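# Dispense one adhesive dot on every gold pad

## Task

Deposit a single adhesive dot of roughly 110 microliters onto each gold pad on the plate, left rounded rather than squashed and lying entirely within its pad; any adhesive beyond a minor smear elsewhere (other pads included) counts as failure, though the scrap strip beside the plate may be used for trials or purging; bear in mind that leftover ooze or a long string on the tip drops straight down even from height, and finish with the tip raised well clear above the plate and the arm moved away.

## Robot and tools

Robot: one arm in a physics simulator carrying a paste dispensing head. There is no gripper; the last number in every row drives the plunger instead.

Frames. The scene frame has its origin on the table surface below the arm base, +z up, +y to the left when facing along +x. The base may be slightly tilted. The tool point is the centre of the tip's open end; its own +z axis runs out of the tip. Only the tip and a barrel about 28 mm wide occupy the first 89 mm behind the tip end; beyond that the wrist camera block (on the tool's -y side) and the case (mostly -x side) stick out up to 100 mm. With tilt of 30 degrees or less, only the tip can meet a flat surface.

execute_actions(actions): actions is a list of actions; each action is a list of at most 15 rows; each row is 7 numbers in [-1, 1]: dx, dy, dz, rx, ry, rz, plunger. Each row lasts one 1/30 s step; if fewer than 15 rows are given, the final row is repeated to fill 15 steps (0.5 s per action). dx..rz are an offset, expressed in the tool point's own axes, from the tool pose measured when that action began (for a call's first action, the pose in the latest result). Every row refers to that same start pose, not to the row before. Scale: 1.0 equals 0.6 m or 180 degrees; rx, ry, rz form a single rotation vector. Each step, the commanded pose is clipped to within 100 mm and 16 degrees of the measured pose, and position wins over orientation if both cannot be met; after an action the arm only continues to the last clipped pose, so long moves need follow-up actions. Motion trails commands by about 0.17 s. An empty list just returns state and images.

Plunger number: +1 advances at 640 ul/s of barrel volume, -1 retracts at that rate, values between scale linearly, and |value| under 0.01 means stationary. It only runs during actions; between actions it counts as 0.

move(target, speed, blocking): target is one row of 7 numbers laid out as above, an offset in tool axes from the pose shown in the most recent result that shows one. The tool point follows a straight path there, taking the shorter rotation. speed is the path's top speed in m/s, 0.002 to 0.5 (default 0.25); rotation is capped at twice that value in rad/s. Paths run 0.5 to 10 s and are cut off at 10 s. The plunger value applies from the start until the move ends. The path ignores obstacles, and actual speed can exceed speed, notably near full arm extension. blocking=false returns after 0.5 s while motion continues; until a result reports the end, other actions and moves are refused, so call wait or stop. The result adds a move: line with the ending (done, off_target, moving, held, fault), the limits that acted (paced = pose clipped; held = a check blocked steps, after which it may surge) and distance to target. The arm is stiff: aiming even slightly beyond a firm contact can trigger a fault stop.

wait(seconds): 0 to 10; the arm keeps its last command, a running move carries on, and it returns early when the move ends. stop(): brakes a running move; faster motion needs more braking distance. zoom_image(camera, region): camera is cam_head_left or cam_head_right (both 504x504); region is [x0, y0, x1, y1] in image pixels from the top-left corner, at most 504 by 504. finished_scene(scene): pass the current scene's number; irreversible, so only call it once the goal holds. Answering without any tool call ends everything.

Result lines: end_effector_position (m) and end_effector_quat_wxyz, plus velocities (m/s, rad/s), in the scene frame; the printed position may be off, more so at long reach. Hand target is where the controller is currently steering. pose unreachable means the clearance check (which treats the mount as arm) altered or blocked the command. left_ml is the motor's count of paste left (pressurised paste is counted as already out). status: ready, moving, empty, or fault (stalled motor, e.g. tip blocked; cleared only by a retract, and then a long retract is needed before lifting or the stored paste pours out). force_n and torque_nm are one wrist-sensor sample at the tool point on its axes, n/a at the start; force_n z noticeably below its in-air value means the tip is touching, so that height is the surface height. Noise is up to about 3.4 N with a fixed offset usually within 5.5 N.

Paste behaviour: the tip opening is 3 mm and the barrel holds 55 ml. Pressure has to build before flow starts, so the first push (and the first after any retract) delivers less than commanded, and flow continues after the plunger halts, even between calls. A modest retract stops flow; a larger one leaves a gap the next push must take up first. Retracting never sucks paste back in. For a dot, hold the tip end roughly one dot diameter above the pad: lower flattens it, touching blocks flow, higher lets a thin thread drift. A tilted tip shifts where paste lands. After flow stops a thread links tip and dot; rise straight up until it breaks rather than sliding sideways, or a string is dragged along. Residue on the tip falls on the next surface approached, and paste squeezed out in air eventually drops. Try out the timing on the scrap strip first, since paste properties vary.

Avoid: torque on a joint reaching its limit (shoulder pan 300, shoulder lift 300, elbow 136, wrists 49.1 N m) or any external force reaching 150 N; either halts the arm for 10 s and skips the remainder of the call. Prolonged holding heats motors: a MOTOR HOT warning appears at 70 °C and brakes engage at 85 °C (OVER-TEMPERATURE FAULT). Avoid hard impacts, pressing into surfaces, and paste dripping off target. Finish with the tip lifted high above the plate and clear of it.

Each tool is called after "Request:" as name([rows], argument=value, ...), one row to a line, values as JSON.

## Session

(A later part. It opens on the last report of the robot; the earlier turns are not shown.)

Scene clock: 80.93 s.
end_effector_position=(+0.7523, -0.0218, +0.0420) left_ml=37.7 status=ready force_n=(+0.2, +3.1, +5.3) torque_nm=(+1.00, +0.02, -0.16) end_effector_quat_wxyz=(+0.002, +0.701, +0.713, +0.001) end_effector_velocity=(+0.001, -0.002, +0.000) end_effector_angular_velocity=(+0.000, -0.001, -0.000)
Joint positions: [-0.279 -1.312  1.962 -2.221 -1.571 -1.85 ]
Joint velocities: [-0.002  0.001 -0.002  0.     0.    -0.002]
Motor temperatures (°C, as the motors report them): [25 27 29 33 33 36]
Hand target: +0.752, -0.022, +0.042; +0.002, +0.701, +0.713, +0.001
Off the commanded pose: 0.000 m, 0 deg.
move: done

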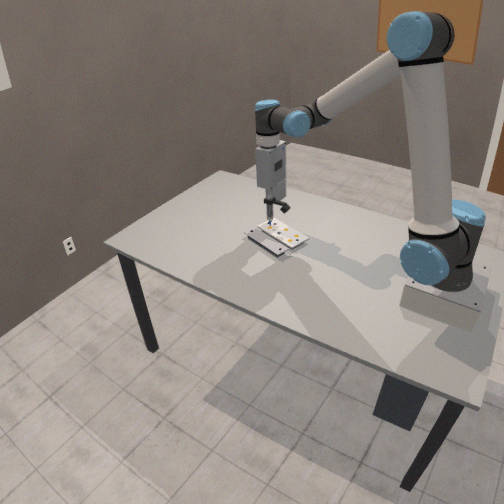

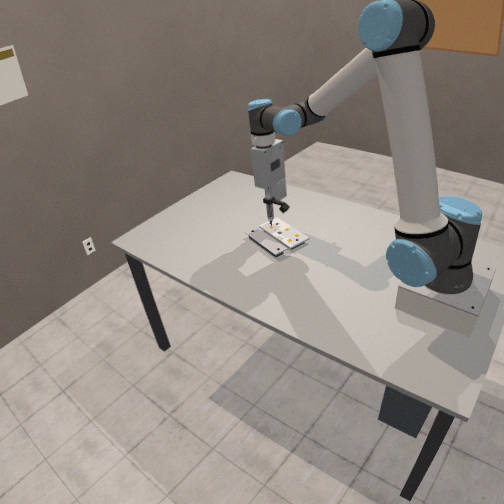

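Request:
move(target=[0,0,0.011,0,0,0,0], speed=0.03)

Request:
zoom_image(camera="cam_head_left", region=[258, 216, 282, 236])

Request:
zoom_image(camera="cam_head_right", region=[258, 216, 282, 236])

Scene clock: 86.30 s.
end_effector_position=(+0.7523, -0.0218, +0.0356) left_ml=37.7 status=ready force_n=(+1.5, +4.1, +3.9) torque_nm=(+1.37, -0.44, -0.09) end_effector_quat_wxyz=(+0.002, +0.701, +0.713, +0.001) end_effector_velocity=(-0.000, +0.000, -0.002) end_effector_angular_velocity=(+0.000, +0.000, -0.000)
Joint positions: [-0.279 -1.305  1.967 -2.233 -1.571 -1.85 ]
Joint velocities: [ 0.     0.002  0.001 -0.003  0.     0.001]
Motor temperatures (°C, as the motors report them): [25 27 29 33 33 36]
Hand target: +0.752, -0.022, +0.035; +0.002, +0.701, +0.713, +0.001
Off the commanded pose: 0.000 m, 0 deg.
move: done

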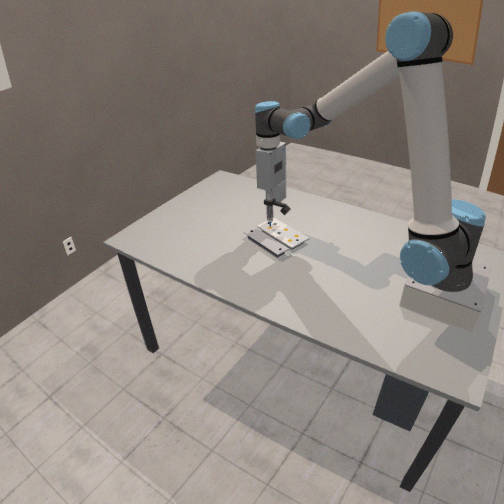

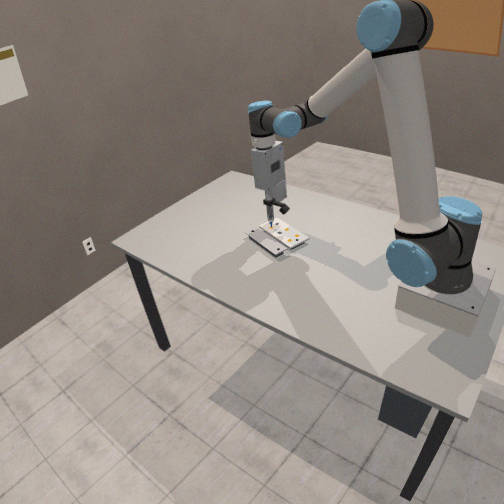

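Region (258, 216, 282, 236) of cam_head_left's 504x504 image, scaled by 21.000, with more detail than that image has.

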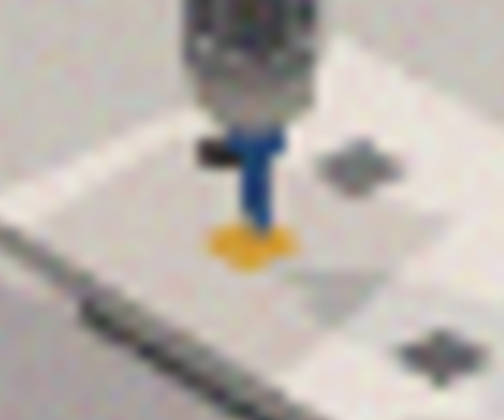

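Region (258, 216, 282, 236) of cam_head_right's 504x504 image, scaled by 21.000, with more detail than that image has.

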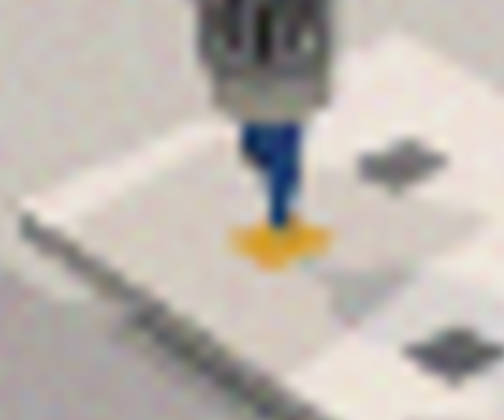

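Request:
execute_actions([
  [[0,0,0.001,0,0,0,0],[0,0,0.0018,0,0,0,0],[0,0,0.0026,0,0,0,0],[0,0,0.0033,0,0,0,0]],
])

Request:
zoom_image(camera="cam_head_left", region=[258, 216, 282, 236])

Request:
zoom_image(camera="cam_head_right", region=[258, 216, 282, 236])

Scene clock: 92.30 s.
end_effector_position=(+0.7523, -0.0218, +0.0336) left_ml=37.7 status=ready force_n=(+2.4, +3.6, +6.0) torque_nm=(+1.22, -0.74, -0.07) end_effector_quat_wxyz=(+0.002, +0.701, +0.713, +0.001) end_effector_velocity=(-0.000, +0.000, -0.001) end_effector_angular_velocity=(+0.001, +0.001, +0.000)
Joint positions: [-0.279 -1.303  1.968 -2.237 -1.571 -1.85 ]
Joint velocities: [ 0.     0.001  0.    -0.     0.     0.   ]
Motor temperatures (°C, as the motors report them): [25 27 29 33 33 36]
Hand target: +0.752, -0.022, +0.034; +0.002, +0.701, +0.713, +0.001
Off the commanded pose: 0.000 m, 0 deg.

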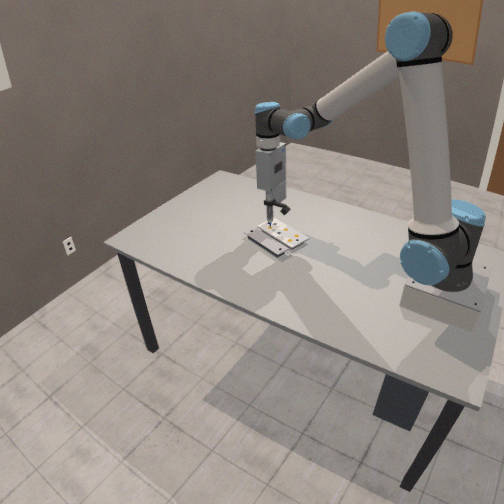

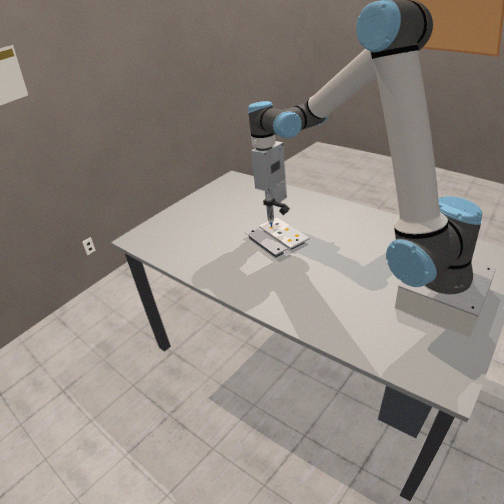

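Region (258, 216, 282, 236) of cam_head_left's 504x504 image, scaled by 21.000, with more detail than that image has.

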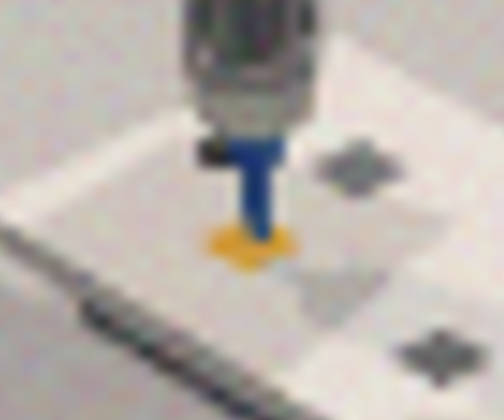

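Region (258, 216, 282, 236) of cam_head_right's 504x504 image, scaled by 21.000, with more detail than that image has.

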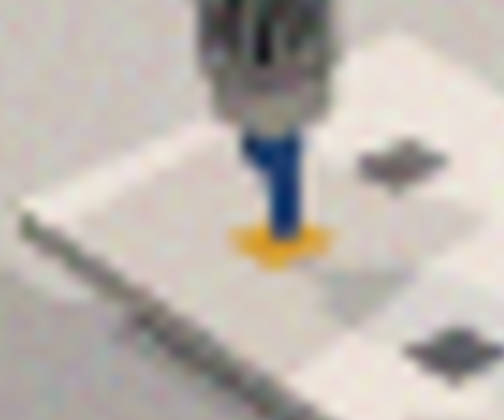

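Request:
execute_actions([
  [[0,0,0.0006,0,0,0,0],[0,0,0.0012,0,0,0,0],[0,0,0.0018,0,0,0,0]],
])

Request:
execute_actions([
  [[0,0,0.0004,0,0,0,0],[0,0,0.0008,0,0,0,0]],
])

Scene clock: 94.80 s.
end_effector_position=(+0.7523, -0.0219, +0.0325) left_ml=37.7 status=ready force_n=(+1.1, +3.1, +6.1) torque_nm=(+1.04, -0.21, -0.20) end_effector_quat_wxyz=(+0.002, +0.701, +0.713, +0.001) end_effector_velocity=(-0.000, +0.001, -0.001) end_effector_angular_velocity=(+0.001, +0.000, +0.001)
Joint positions: [-0.279 -1.302  1.969 -2.239 -1.571 -1.85 ]
Joint velocities: [ 0.001  0.001  0.    -0.     0.001  0.   ]
Motor temperatures (°C, as the motors report them): [25 27 29 33 33 36]
Hand target: +0.752, -0.022, +0.033; +0.002, +0.701, +0.713, +0.001
Off the commanded pose: 0.000 m, 0 deg.

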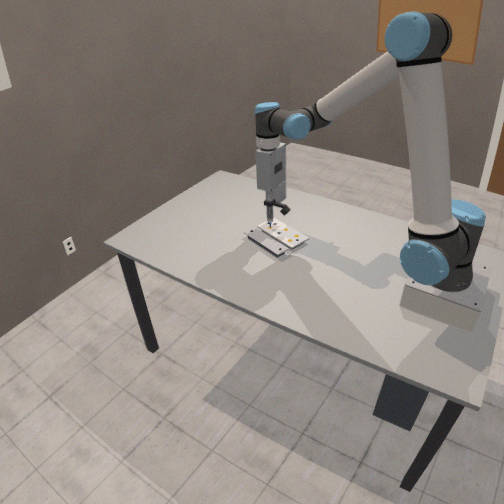

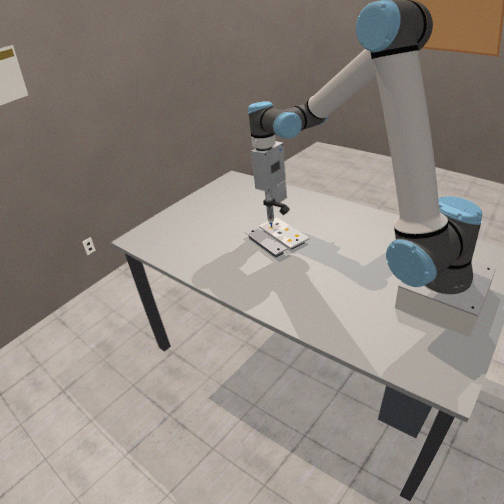

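Scene clock: 95.30 s.
end_effector_position=(+0.7523, -0.0219, +0.0321) left_ml=37.7 status=ready force_n=(+0.5, +2.2, +3.9) torque_nm=(+0.71, -0.08, -0.09) end_effector_quat_wxyz=(+0.002, +0.701, +0.713, +0.001) end_effector_velocity=(-0.000, +0.001, -0.000) end_effector_angular_velocity=(+0.001, +0.000, +0.001)
Joint positions: [-0.279 -1.302  1.969 -2.239 -1.571 -1.85 ]
Joint velocities: [ 0.001  0.     0.     0.     0.001 -0.   ]
Motor temperatures (°C, as the motors report them): [25 27 29 33 33 36]
Hand target: +0.752, -0.022, +0.032; +0.002, +0.701, +0.713, +0.001
Off the commanded pose: 0.000 m, 0 deg.

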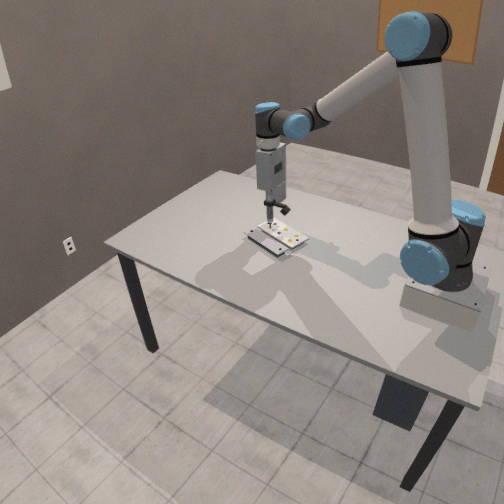

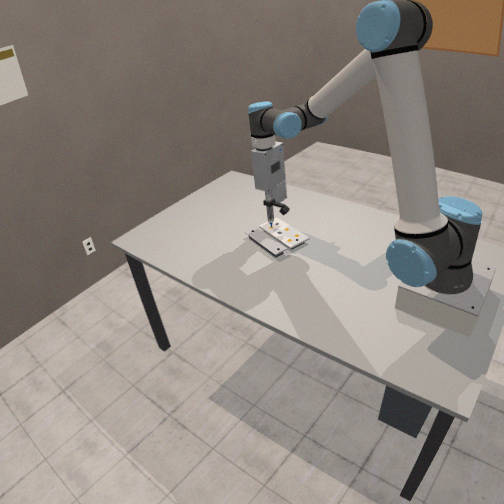

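Request:
execute_actions([
  [[0,0,0.0004,0,0,0,0],[0,0,0.0008,0,0,0,0]],
])

Scene clock: 96.93 s.
end_effector_position=(+0.7523, -0.0219, +0.0316) left_ml=37.7 status=ready force_n=(+2.0, +3.2, +4.9) torque_nm=(+1.08, -0.56, -0.09) end_effector_quat_wxyz=(+0.002, +0.701, +0.713, +0.001) end_effector_velocity=(+0.000, -0.000, +0.000) end_effector_angular_velocity=(-0.001, -0.000, -0.000)
Joint positions: [-0.279 -1.301  1.97  -2.24  -1.571 -1.85 ]
Joint velocities: [ 0.     0.    -0.    -0.001 -0.001  0.   ]
Motor temperatures (°C, as the motors report them): [25 27 29 33 33 36]
Hand target: +0.752, -0.022, +0.032; +0.002, +0.701, +0.713, +0.001
Off the commanded pose: 0.000 m, 0 deg.

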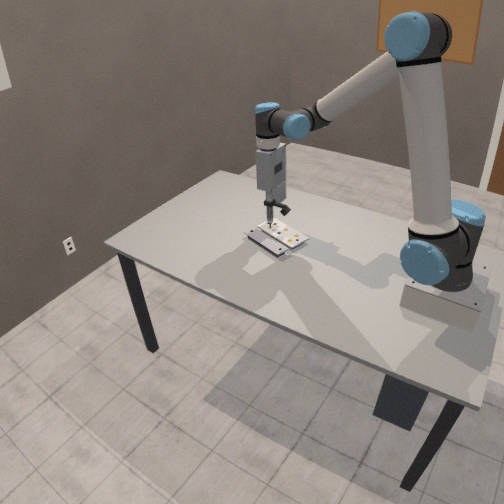

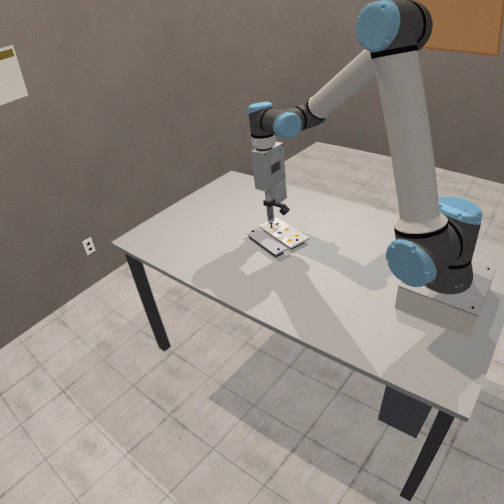

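Request:
execute_actions([
  [[0,0,0.0004,0,0,0,0],[0,0,0.0008,0,0,0,0]],
])

Scene clock: 98.67 s.
end_effector_position=(+0.7523, -0.0219, +0.0311) left_ml=37.7 status=ready force_n=(+2.2, +3.2, +4.9) torque_nm=(+1.02, -0.66, -0.14) end_effector_quat_wxyz=(+0.002, +0.701, +0.713, +0.001) end_effector_velocity=(+0.000, +0.000, -0.000) end_effector_angular_velocity=(+0.001, -0.000, +0.001)
Joint positions: [-0.279 -1.301  1.97  -2.241 -1.571 -1.85 ]
Joint velocities: [ 0.     0.     0.    -0.     0.001 -0.001]
Motor temperatures (°C, as the motors report them): [25 27 29 33 33 36]
Hand target: +0.752, -0.022, +0.031; +0.002, +0.701, +0.713, +0.001
Off the commanded pose: 0.000 m, 0 deg.

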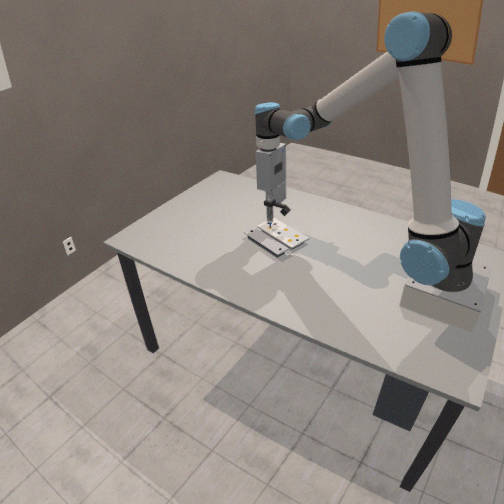

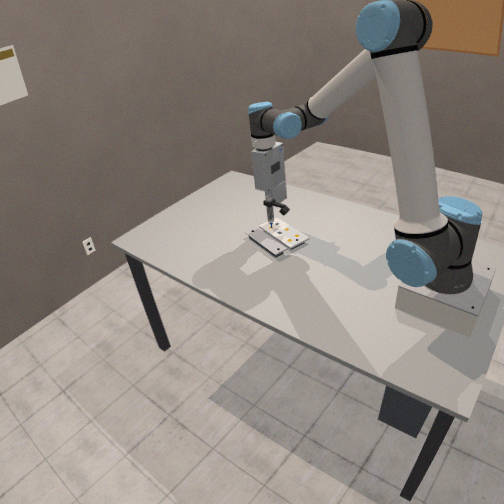

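Request:
execute_actions([
  [[0,0,0.0004,0,0,0,0],[0,0,0.0007,0,0,0,0]],
])

Scene clock: 100.37 s.
end_effector_position=(+0.7523, -0.0219, +0.0307) left_ml=37.7 status=ready force_n=(+1.3, +4.1, +6.5) torque_nm=(+1.44, -0.30, -0.06) end_effector_quat_wxyz=(+0.002, +0.701, +0.713, +0.001) end_effector_velocity=(-0.000, +0.002, -0.000) end_effector_angular_velocity=(-0.000, +0.001, +0.003)
Joint positions: [-0.279 -1.3    1.97  -2.242 -1.571 -1.85 ]
Joint velocities: [ 0.002  0.     0.     0.    -0.    -0.001]
Motor temperatures (°C, as the motors report them): [25 27 29 33 33 36]
Hand target: +0.752, -0.022, +0.031; +0.002, +0.701, +0.713, +0.001
Off the commanded pose: 0.000 m, 0 deg.

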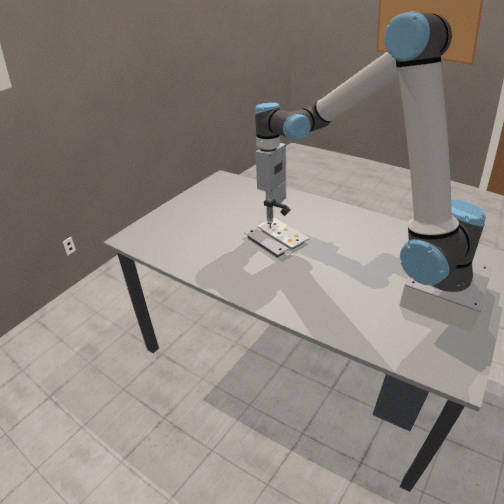

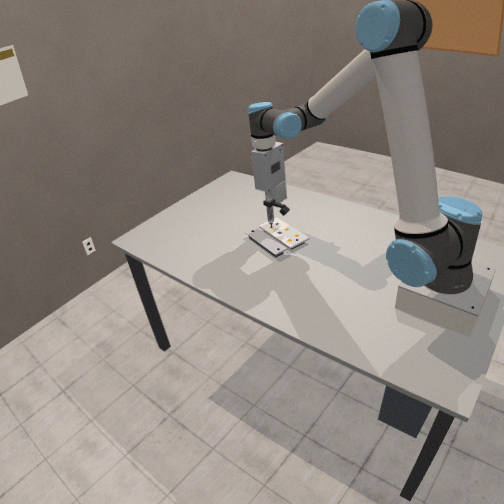

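Request:
execute_actions([
  [[0,0,0.0004,0,0,0,0],[0,0,0.0007,0,0,0,0]],
])

Scene clock: 102.07 s.
end_effector_position=(+0.7523, -0.0219, +0.0303) left_ml=37.7 status=ready force_n=(+0.7, +4.1, +6.1) torque_nm=(+1.42, -0.12, -0.04) end_effector_quat_wxyz=(+0.002, +0.701, +0.713, +0.001) end_effector_velocity=(-0.001, -0.001, -0.000) end_effector_angular_velocity=(+0.000, +0.001, -0.001)
Joint positions: [-0.279 -1.3    1.971 -2.243 -1.571 -1.85 ]
Joint velocities: [-0.001  0.     0.     0.001 -0.     0.   ]
Motor temperatures (°C, as the motors report them): [25 27 29 33 33 36]
Hand target: +0.752, -0.022, +0.030; +0.002, +0.701, +0.713, +0.001
Off the commanded pose: 0.000 m, 0 deg.

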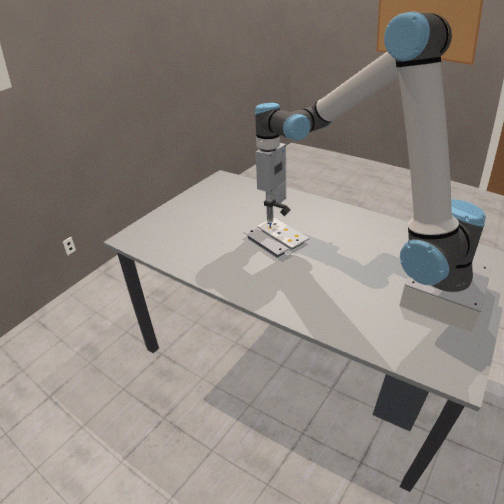

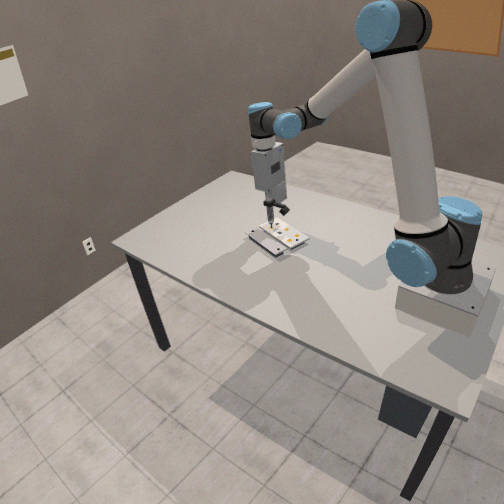

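Request:
execute_actions([
  [[0,0,0.0004,0,0,0,0],[0,0,0.0007,0,0,0,0]],
])

Request:
zoom_image(camera="cam_head_left", region=[258, 216, 282, 236])

Request:
zoom_image(camera="cam_head_right", region=[258, 216, 282, 236])

Scene clock: 104.70 s.
end_effector_position=(+0.7523, -0.0219, +0.0299) left_ml=37.7 status=ready force_n=(+3.6, +1.6, +4.9) torque_nm=(+0.48, -1.16, -0.10) end_effector_quat_wxyz=(+0.002, +0.701, +0.713, +0.001) end_effector_velocity=(-0.001, +0.001, -0.000) end_effector_angular_velocity=(+0.001, +0.001, +0.001)
Joint positions: [-0.279 -1.299  1.971 -2.243 -1.571 -1.85 ]
Joint velocities: [ 0.001 -0.     0.     0.002  0.    -0.   ]
Motor temperatures (°C, as the motors report them): [25 27 29 33 33 36]
Hand target: +0.752, -0.022, +0.030; +0.002, +0.701, +0.713, +0.001
Off the commanded pose: 0.000 m, 0 deg.

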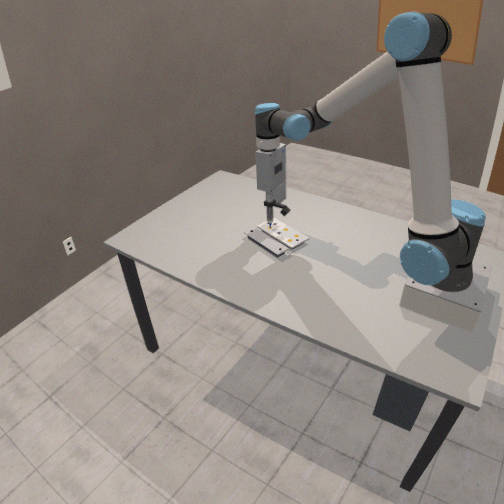

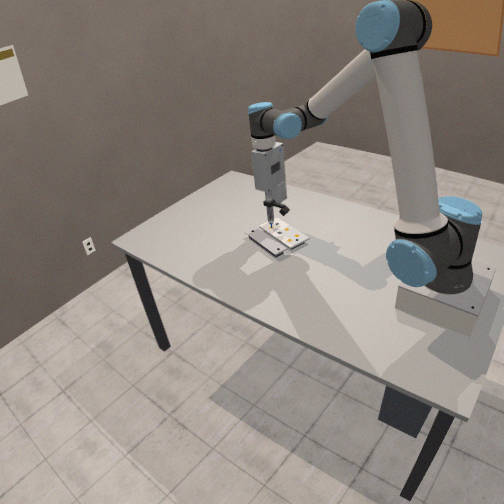

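Region (258, 216, 282, 236) of cam_head_left's 504x504 image, scaled by 21.000, with more detail than that image has.

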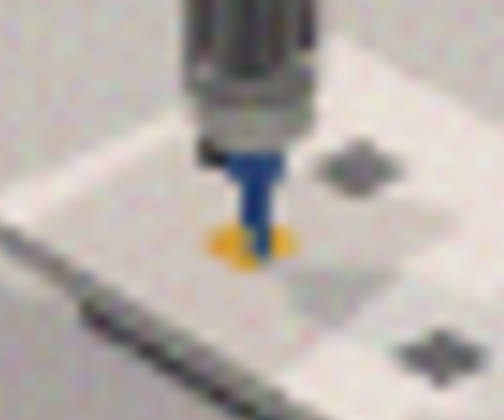

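Region (258, 216, 282, 236) of cam_head_right's 504x504 image, scaled by 21.000, with more detail than that image has.

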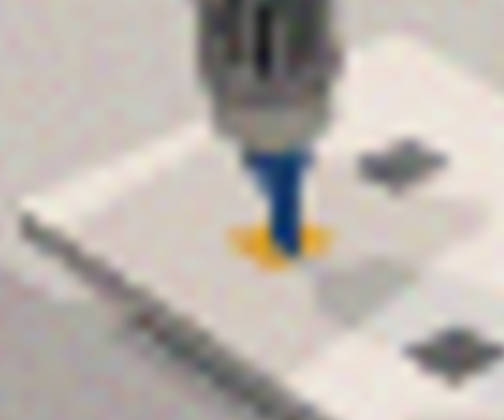

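Request:
execute_actions([
  [[0,0,0.0004,0,0,0,0],[0,0,0.0007,0,0,0,0]],
])

Scene clock: 106.27 s.
end_effector_position=(+0.7523, -0.0219, +0.0294) left_ml=37.7 status=ready force_n=(-1.0, +4.6, +6.9) torque_nm=(+1.58, +0.55, -0.16) end_effector_quat_wxyz=(+0.002, +0.701, +0.713, +0.001) end_effector_velocity=(-0.000, -0.001, -0.000) end_effector_angular_velocity=(-0.000, +0.000, -0.001)
Joint positions: [-0.279 -1.299  1.971 -2.244 -1.571 -1.85 ]
Joint velocities: [-0.001  0.    -0.     0.    -0.     0.   ]
Motor temperatures (°C, as the motors report them): [25 27 29 33 33 36]
Hand target: +0.752, -0.022, +0.029; +0.002, +0.701, +0.713, +0.001
Off the commanded pose: 0.000 m, 0 deg.

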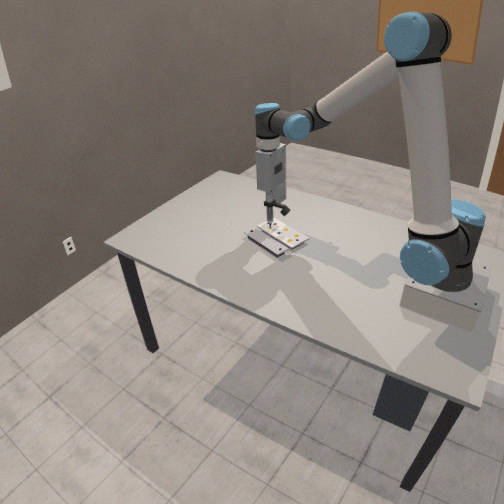

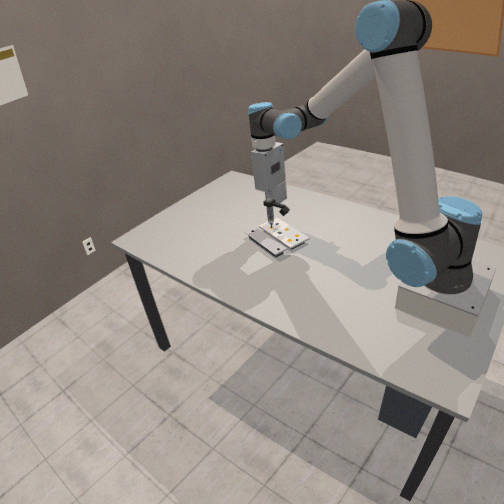

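Request:
execute_actions([
  [[0,0,0.0003,0,0,0,0],[0,0,0.0006,0,0,0,0]],
])

Scene clock: 108.40 s.
end_effector_position=(+0.7523, -0.0219, +0.0291) left_ml=37.7 status=ready force_n=(+2.3, +2.4, +5.8) torque_nm=(+0.77, -0.72, -0.19) end_effector_quat_wxyz=(+0.002, +0.701, +0.713, +0.001) end_effector_velocity=(+0.000, -0.001, -0.000) end_effector_angular_velocity=(+0.001, +0.000, -0.001)
Joint positions: [-0.279 -1.298  1.971 -2.245 -1.571 -1.85 ]
Joint velocities: [-0.001  0.    -0.    -0.     0.001 -0.   ]
Motor temperatures (°C, as the motors report them): [25 27 29 33 33 36]
Hand target: +0.752, -0.022, +0.029; +0.002, +0.701, +0.713, +0.001
Off the commanded pose: 0.000 m, 0 deg.

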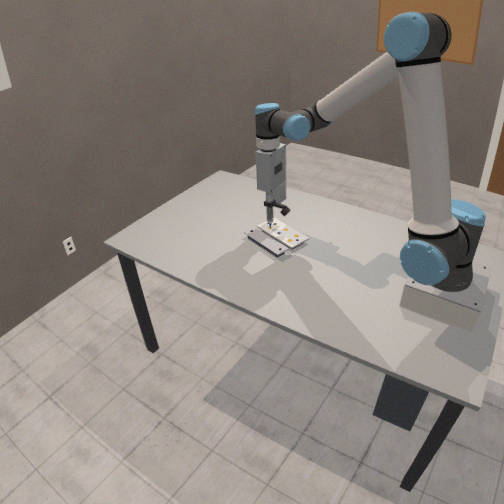

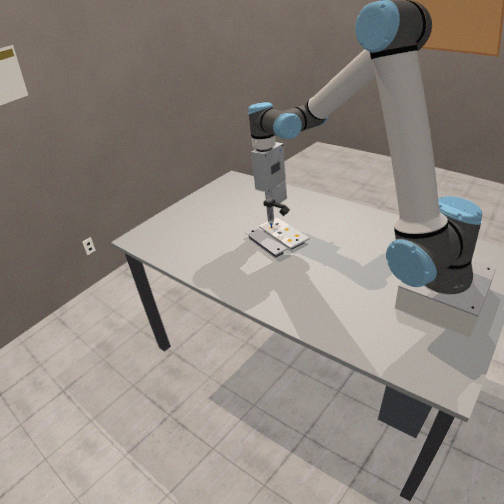

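Request:
execute_actions([
  [[0,0,0.0003,0,0,0,0],[0,0,0.0006,0,0,0,0]],
])

Request:
zoom_image(camera="cam_head_left", region=[258, 216, 282, 236])

Request:
zoom_image(camera="cam_head_right", region=[258, 216, 282, 236])

Scene clock: 110.97 s.
end_effector_position=(+0.7524, -0.0219, +0.0288) left_ml=37.7 status=ready force_n=(+2.4, -1.9, -10.8) torque_nm=(+1.24, -0.31, -0.15) end_effector_quat_wxyz=(+0.002, +0.701, +0.713, +0.001) end_effector_velocity=(+0.000, +0.001, -0.000) end_effector_angular_velocity=(-0.000, +0.000, +0.002)
Joint positions: [-0.279 -1.298  1.972 -2.246 -1.571 -1.85 ]
Joint velocities: [ 0.001  0.    -0.    -0.    -0.    -0.001]
Motor temperatures (°C, as the motors report them): [25 27 29 33 33 36]
Hand target: +0.752, -0.022, +0.029; +0.002, +0.701, +0.713, +0.001
Off the commanded pose: 0.000 m, 0 deg.

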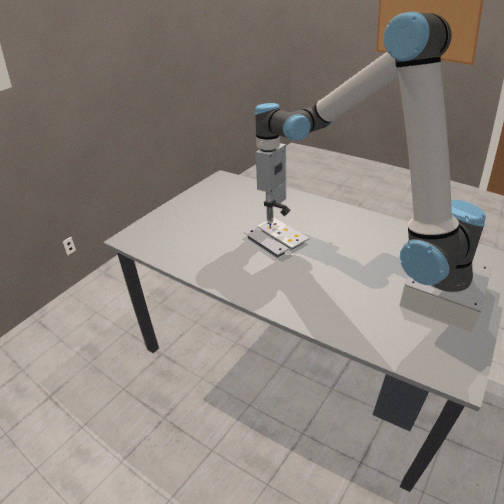

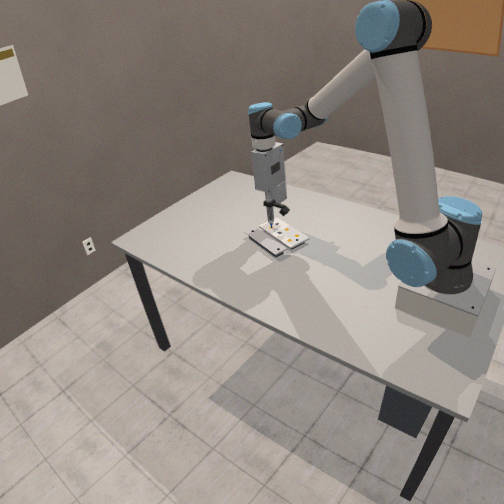

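Region (258, 216, 282, 236) of cam_head_left's 504x504 image, scaled by 21.000, with more detail than that image has.

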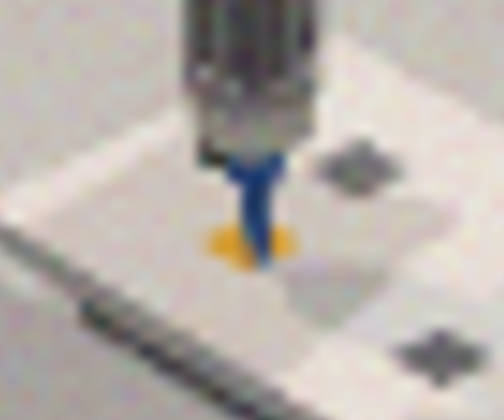

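Region (258, 216, 282, 236) of cam_head_right's 504x504 image, scaled by 21.000, with more detail than that image has.

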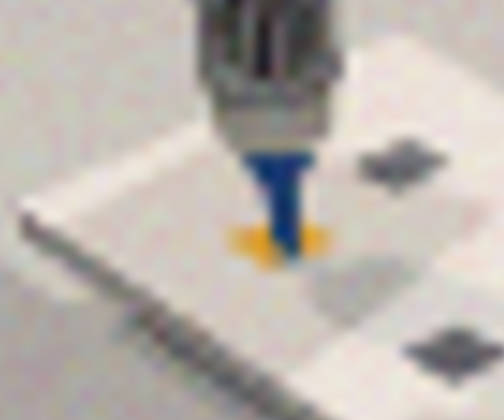

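Request:
execute_actions([
  [[0,0,-0.0012,0,0,0,0],[0,0,-0.0012,0,0,0,0],[0,0,-0.0012,0,0,0,0],[-0.002,0.002,-0.0012,0,0,0,0],[-0.004,0.004,-0.0012,0,0,0,0],[-0.0064,0.0059,-0.0012,0,0,0,0]],
])

Request:
zoom_image(camera="cam_head_left", region=[258, 216, 282, 236])

Request:
zoom_image(camera="cam_head_right", region=[258, 216, 282, 236])

Scene clock: 118.73 s.
end_effector_position=(+0.7558, -0.0255, +0.0295) left_ml=37.7 status=ready force_n=(+0.5, +2.3, +5.1) torque_nm=(+0.71, -0.11, -0.08) end_effector_quat_wxyz=(+0.002, +0.701, +0.713, +0.001) end_effector_velocity=(+0.002, -0.001, +0.000) end_effector_angular_velocity=(-0.000, -0.001, +0.000)
Joint positions: [-0.283 -1.294  1.964 -2.242 -1.571 -1.854]
Joint velocities: [-0.001  0.001 -0.003  0.     0.    -0.001]
Motor temperatures (°C, as the motors report them): [25 27 29 33 33 36]
Hand target: +0.756, -0.026, +0.029; +0.002, +0.701, +0.713, +0.001
Off the commanded pose: 0.000 m, 0 deg.

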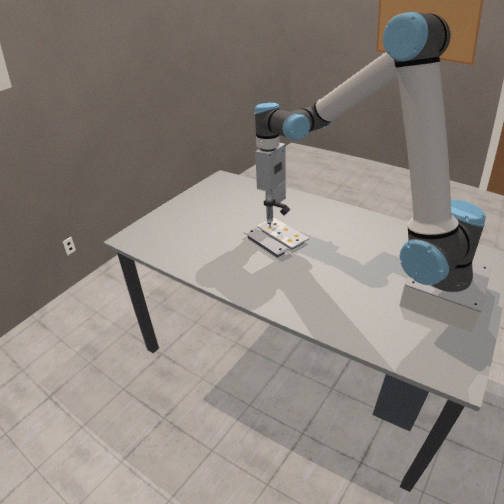

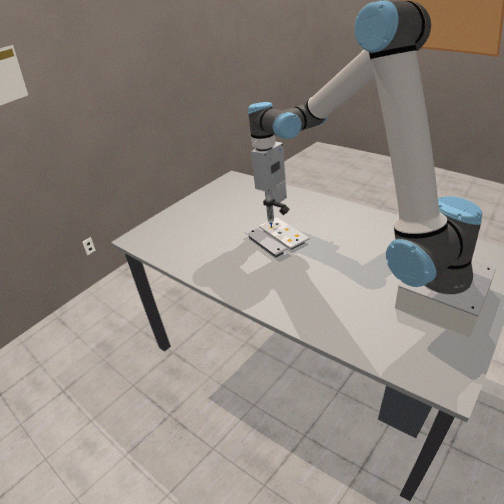

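Region (258, 216, 282, 236) of cam_head_left's 504x504 image, scaled by 21.000, with more detail than that image has.

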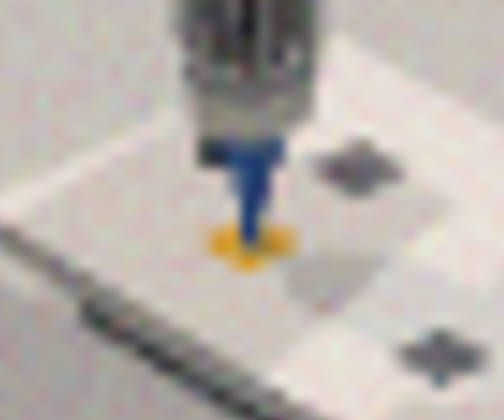

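Region (258, 216, 282, 236) of cam_head_right's 504x504 image, scaled by 21.000, with more detail than that image has.

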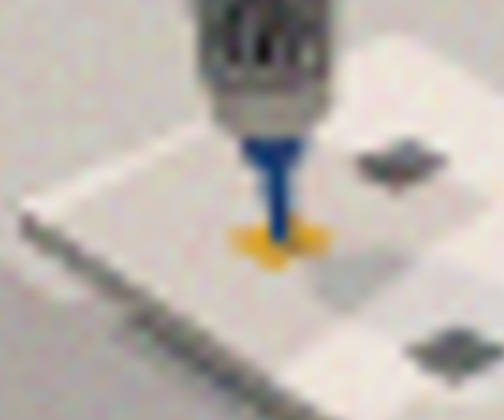

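Request:
zoom_image(camera="cam_head_left", region=[276, 222, 306, 247])

Request:
zoom_image(camera="cam_head_right", region=[276, 222, 306, 247])

Region (276, 222, 306, 247) of cam_head_left's 504x504 image, scaled by 16.800, with more detail than that image has.

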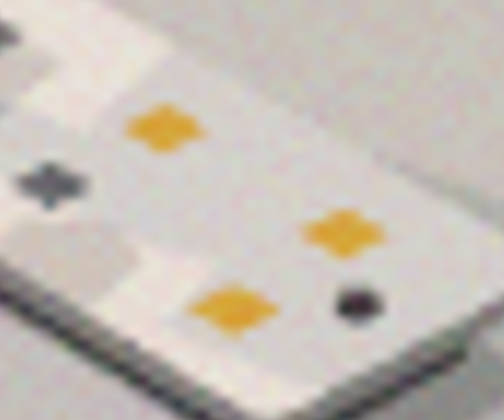

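Region (276, 222, 306, 247) of cam_head_right's 504x504 image, scaled by 16.800, with more detail than that image has.

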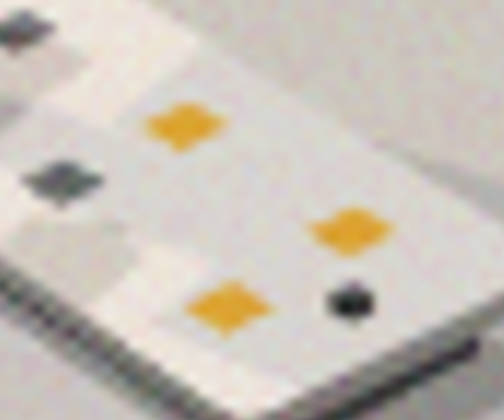

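Request:
move(target=[-0.0024,-0.2139,-0.005,0,0,0,0], speed=0.2)

Request:
zoom_image(camera="cam_head_left", region=[284, 224, 308, 244])

Request:
zoom_image(camera="cam_head_right", region=[284, 224, 308, 244])

Scene clock: 149.80 s.
end_effector_position=(+0.6277, -0.0290, +0.0321) left_ml=37.7 status=ready force_n=(+1.2, +2.5, +6.5) torque_nm=(+0.76, -0.29, -0.16) end_effector_quat_wxyz=(+0.002, +0.701, +0.713, +0.001) end_effector_velocity=(-0.001, +0.000, +0.000) end_effector_angular_velocity=(+0.001, -0.001, -0.000)
Joint positions: [-0.344 -1.488  2.2   -2.284 -1.571 -1.915]
Joint velocities: [-0.001 -0.002  0.002 -0.001  0.001 -0.001]
Motor temperatures (°C, as the motors report them): [25 27 29 33 33 36]
Hand target: +0.628, -0.029, +0.032; +0.002, +0.701, +0.713, +0.001
Off the commanded pose: 0.000 m, 0 deg.
move: done

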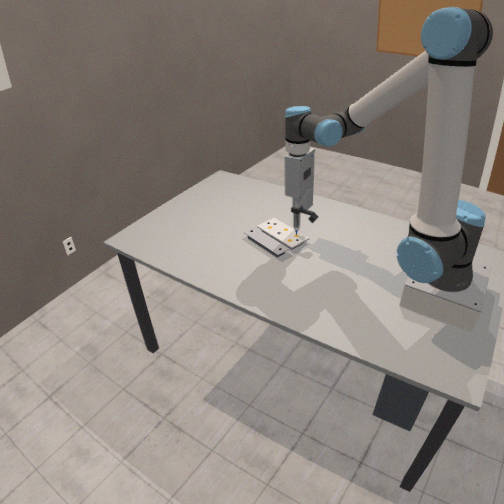

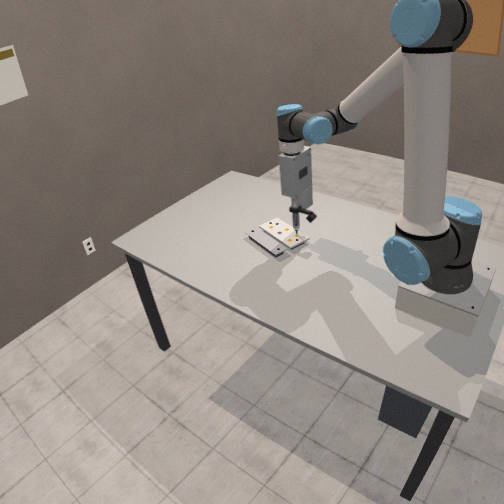

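Region (284, 224, 308, 244) of cam_head_left's 504x504 image, scaled by 21.000, with more detail than that image has.

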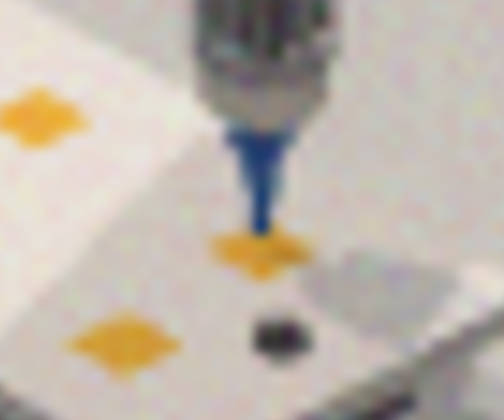

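Region (284, 224, 308, 244) of cam_head_right's 504x504 image, scaled by 21.000, with more detail than that image has.

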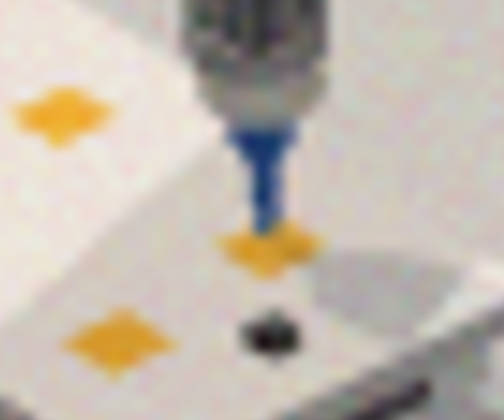

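Request:
execute_actions([
  [[0,0,0.001,0,0,0,0],[0,0,0.002,0,0,0,0],[0,0,0.003,0,0,0,0]],
])

Request:
execute_actions([
  [[0,0,0.0004,0,0,0,0],[0,0,0.0008,0,0,0,0]],
])

Scene clock: 152.07 s.
end_effector_position=(+0.6277, -0.0291, +0.0304) left_ml=37.7 status=ready force_n=(+0.8, +3.2, +3.2) torque_nm=(+1.04, -0.10, -0.14) end_effector_quat_wxyz=(+0.002, +0.701, +0.713, +0.001) end_effector_velocity=(+0.000, +0.000, -0.000) end_effector_angular_velocity=(-0.000, -0.000, +0.001)
Joint positions: [-0.344 -1.486  2.202 -2.288 -1.571 -1.915]
Joint velocities: [ 0.001  0.     0.    -0.001 -0.    -0.   ]
Motor temperatures (°C, as the motors report them): [25 27 29 33 33 36]
Hand target: +0.628, -0.029, +0.030; +0.002, +0.701, +0.713, +0.001
Off the commanded pose: 0.000 m, 0 deg.

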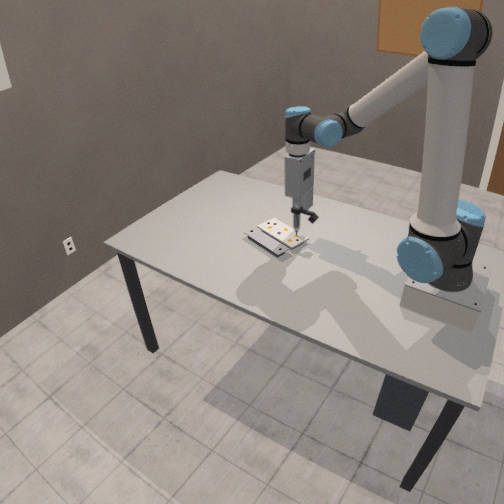

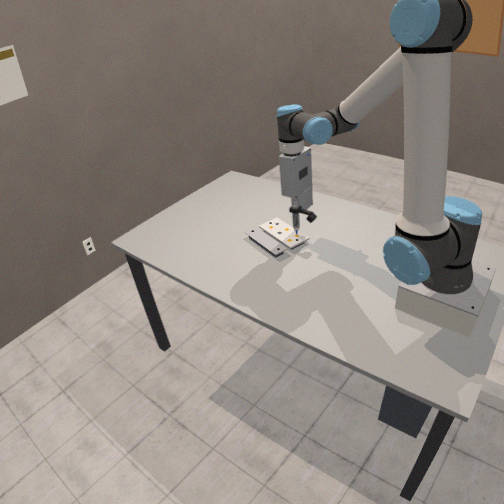

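Scene clock: 152.57 s.
end_effector_position=(+0.6277, -0.0291, +0.0299) left_ml=37.7 status=ready force_n=(+1.8, +2.6, +4.2) torque_nm=(+0.88, -0.53, -0.11) end_effector_quat_wxyz=(+0.002, +0.701, +0.713, +0.001) end_effector_velocity=(+0.001, -0.001, +0.000) end_effector_angular_velocity=(+0.001, -0.001, -0.001)
Joint positions: [-0.344 -1.485  2.202 -2.289 -1.571 -1.915]
Joint velocities: [-0.001  0.     0.    -0.001  0.001 -0.   ]
Motor temperatures (°C, as the motors report them): [25 27 29 33 33 36]
Hand target: +0.628, -0.029, +0.030; +0.002, +0.701, +0.713, +0.001
Off the commanded pose: 0.000 m, 0 deg.

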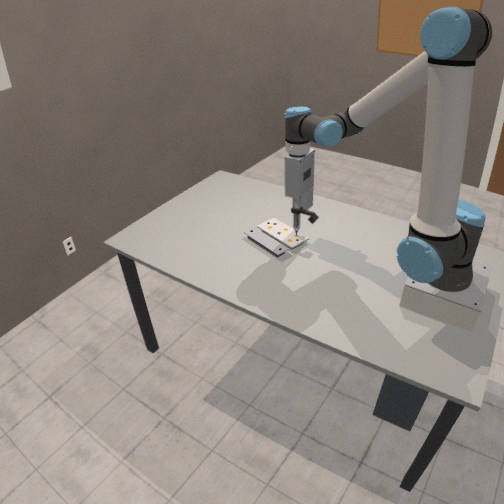

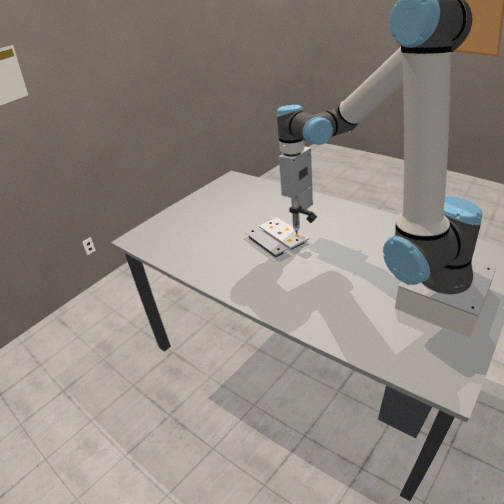

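Request:
execute_actions([
  [[0,0,0.0004,0,0,0,0],[0,0,0.0008,0,0,0,0]],
])

Scene clock: 154.60 s.
end_effector_position=(+0.6277, -0.0291, +0.0294) left_ml=37.7 status=ready force_n=(+2.7, +4.4, +6.1) torque_nm=(+1.52, -0.86, -0.09) end_effector_quat_wxyz=(+0.002, +0.701, +0.713, +0.001) end_effector_velocity=(-0.000, +0.001, -0.000) end_effector_angular_velocity=(-0.000, +0.000, +0.001)
Joint positions: [-0.344 -1.484  2.203 -2.29  -1.571 -1.915]
Joint velocities: [ 0.001  0.     0.    -0.001 -0.    -0.   ]
Motor temperatures (°C, as the motors report them): [25 27 29 33 33 36]
Hand target: +0.628, -0.029, +0.029; +0.002, +0.701, +0.713, +0.001
Off the commanded pose: 0.000 m, 0 deg.

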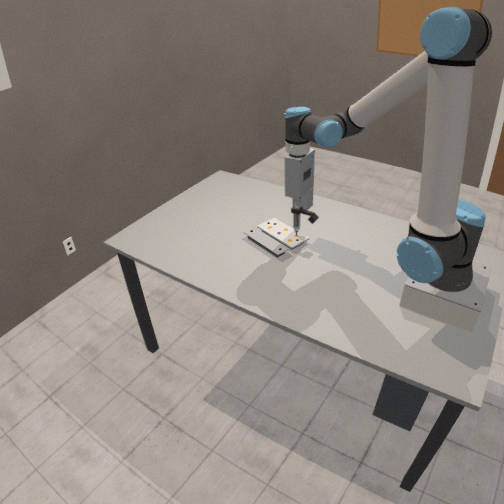

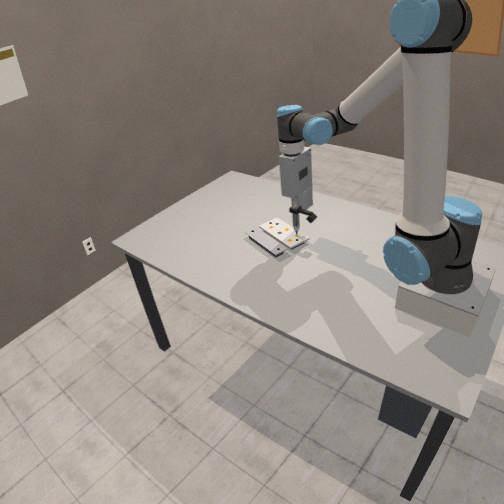

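Request:
execute_actions([
  [[0,0,0.0004,0,0,0,0],[0,0,0.0007,0,0,0,0]],
])

Scene clock: 156.37 s.
end_effector_position=(+0.6277, -0.0291, +0.0290) left_ml=37.7 status=ready force_n=(+1.1, +4.7, +5.9) torque_nm=(+1.61, -0.25, -0.09) end_effector_quat_wxyz=(+0.002, +0.701, +0.713, +0.001) end_effector_velocity=(-0.000, +0.000, -0.000) end_effector_angular_velocity=(-0.000, +0.000, +0.001)
Joint positions: [-0.344 -1.484  2.203 -2.291 -1.571 -1.915]
Joint velocities: [ 0.  0.  0.  0. -0. -0.]
Motor temperatures (°C, as the motors report them): [25 27 29 33 33 36]
Hand target: +0.628, -0.029, +0.029; +0.002, +0.701, +0.713, +0.001
Off the commanded pose: 0.000 m, 0 deg.

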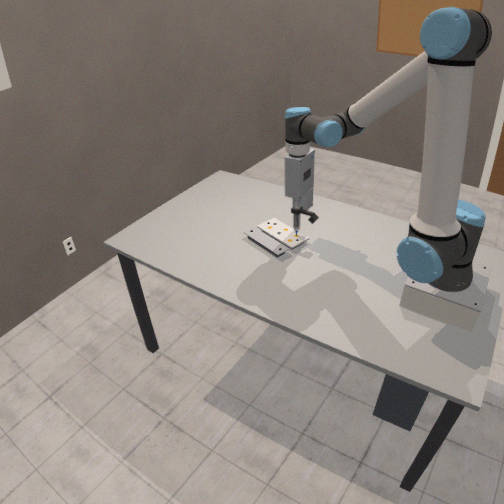

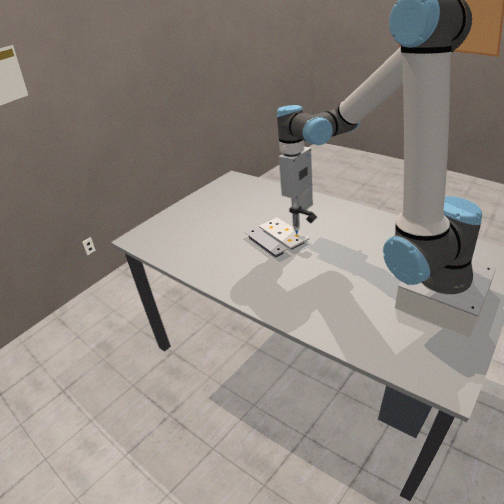

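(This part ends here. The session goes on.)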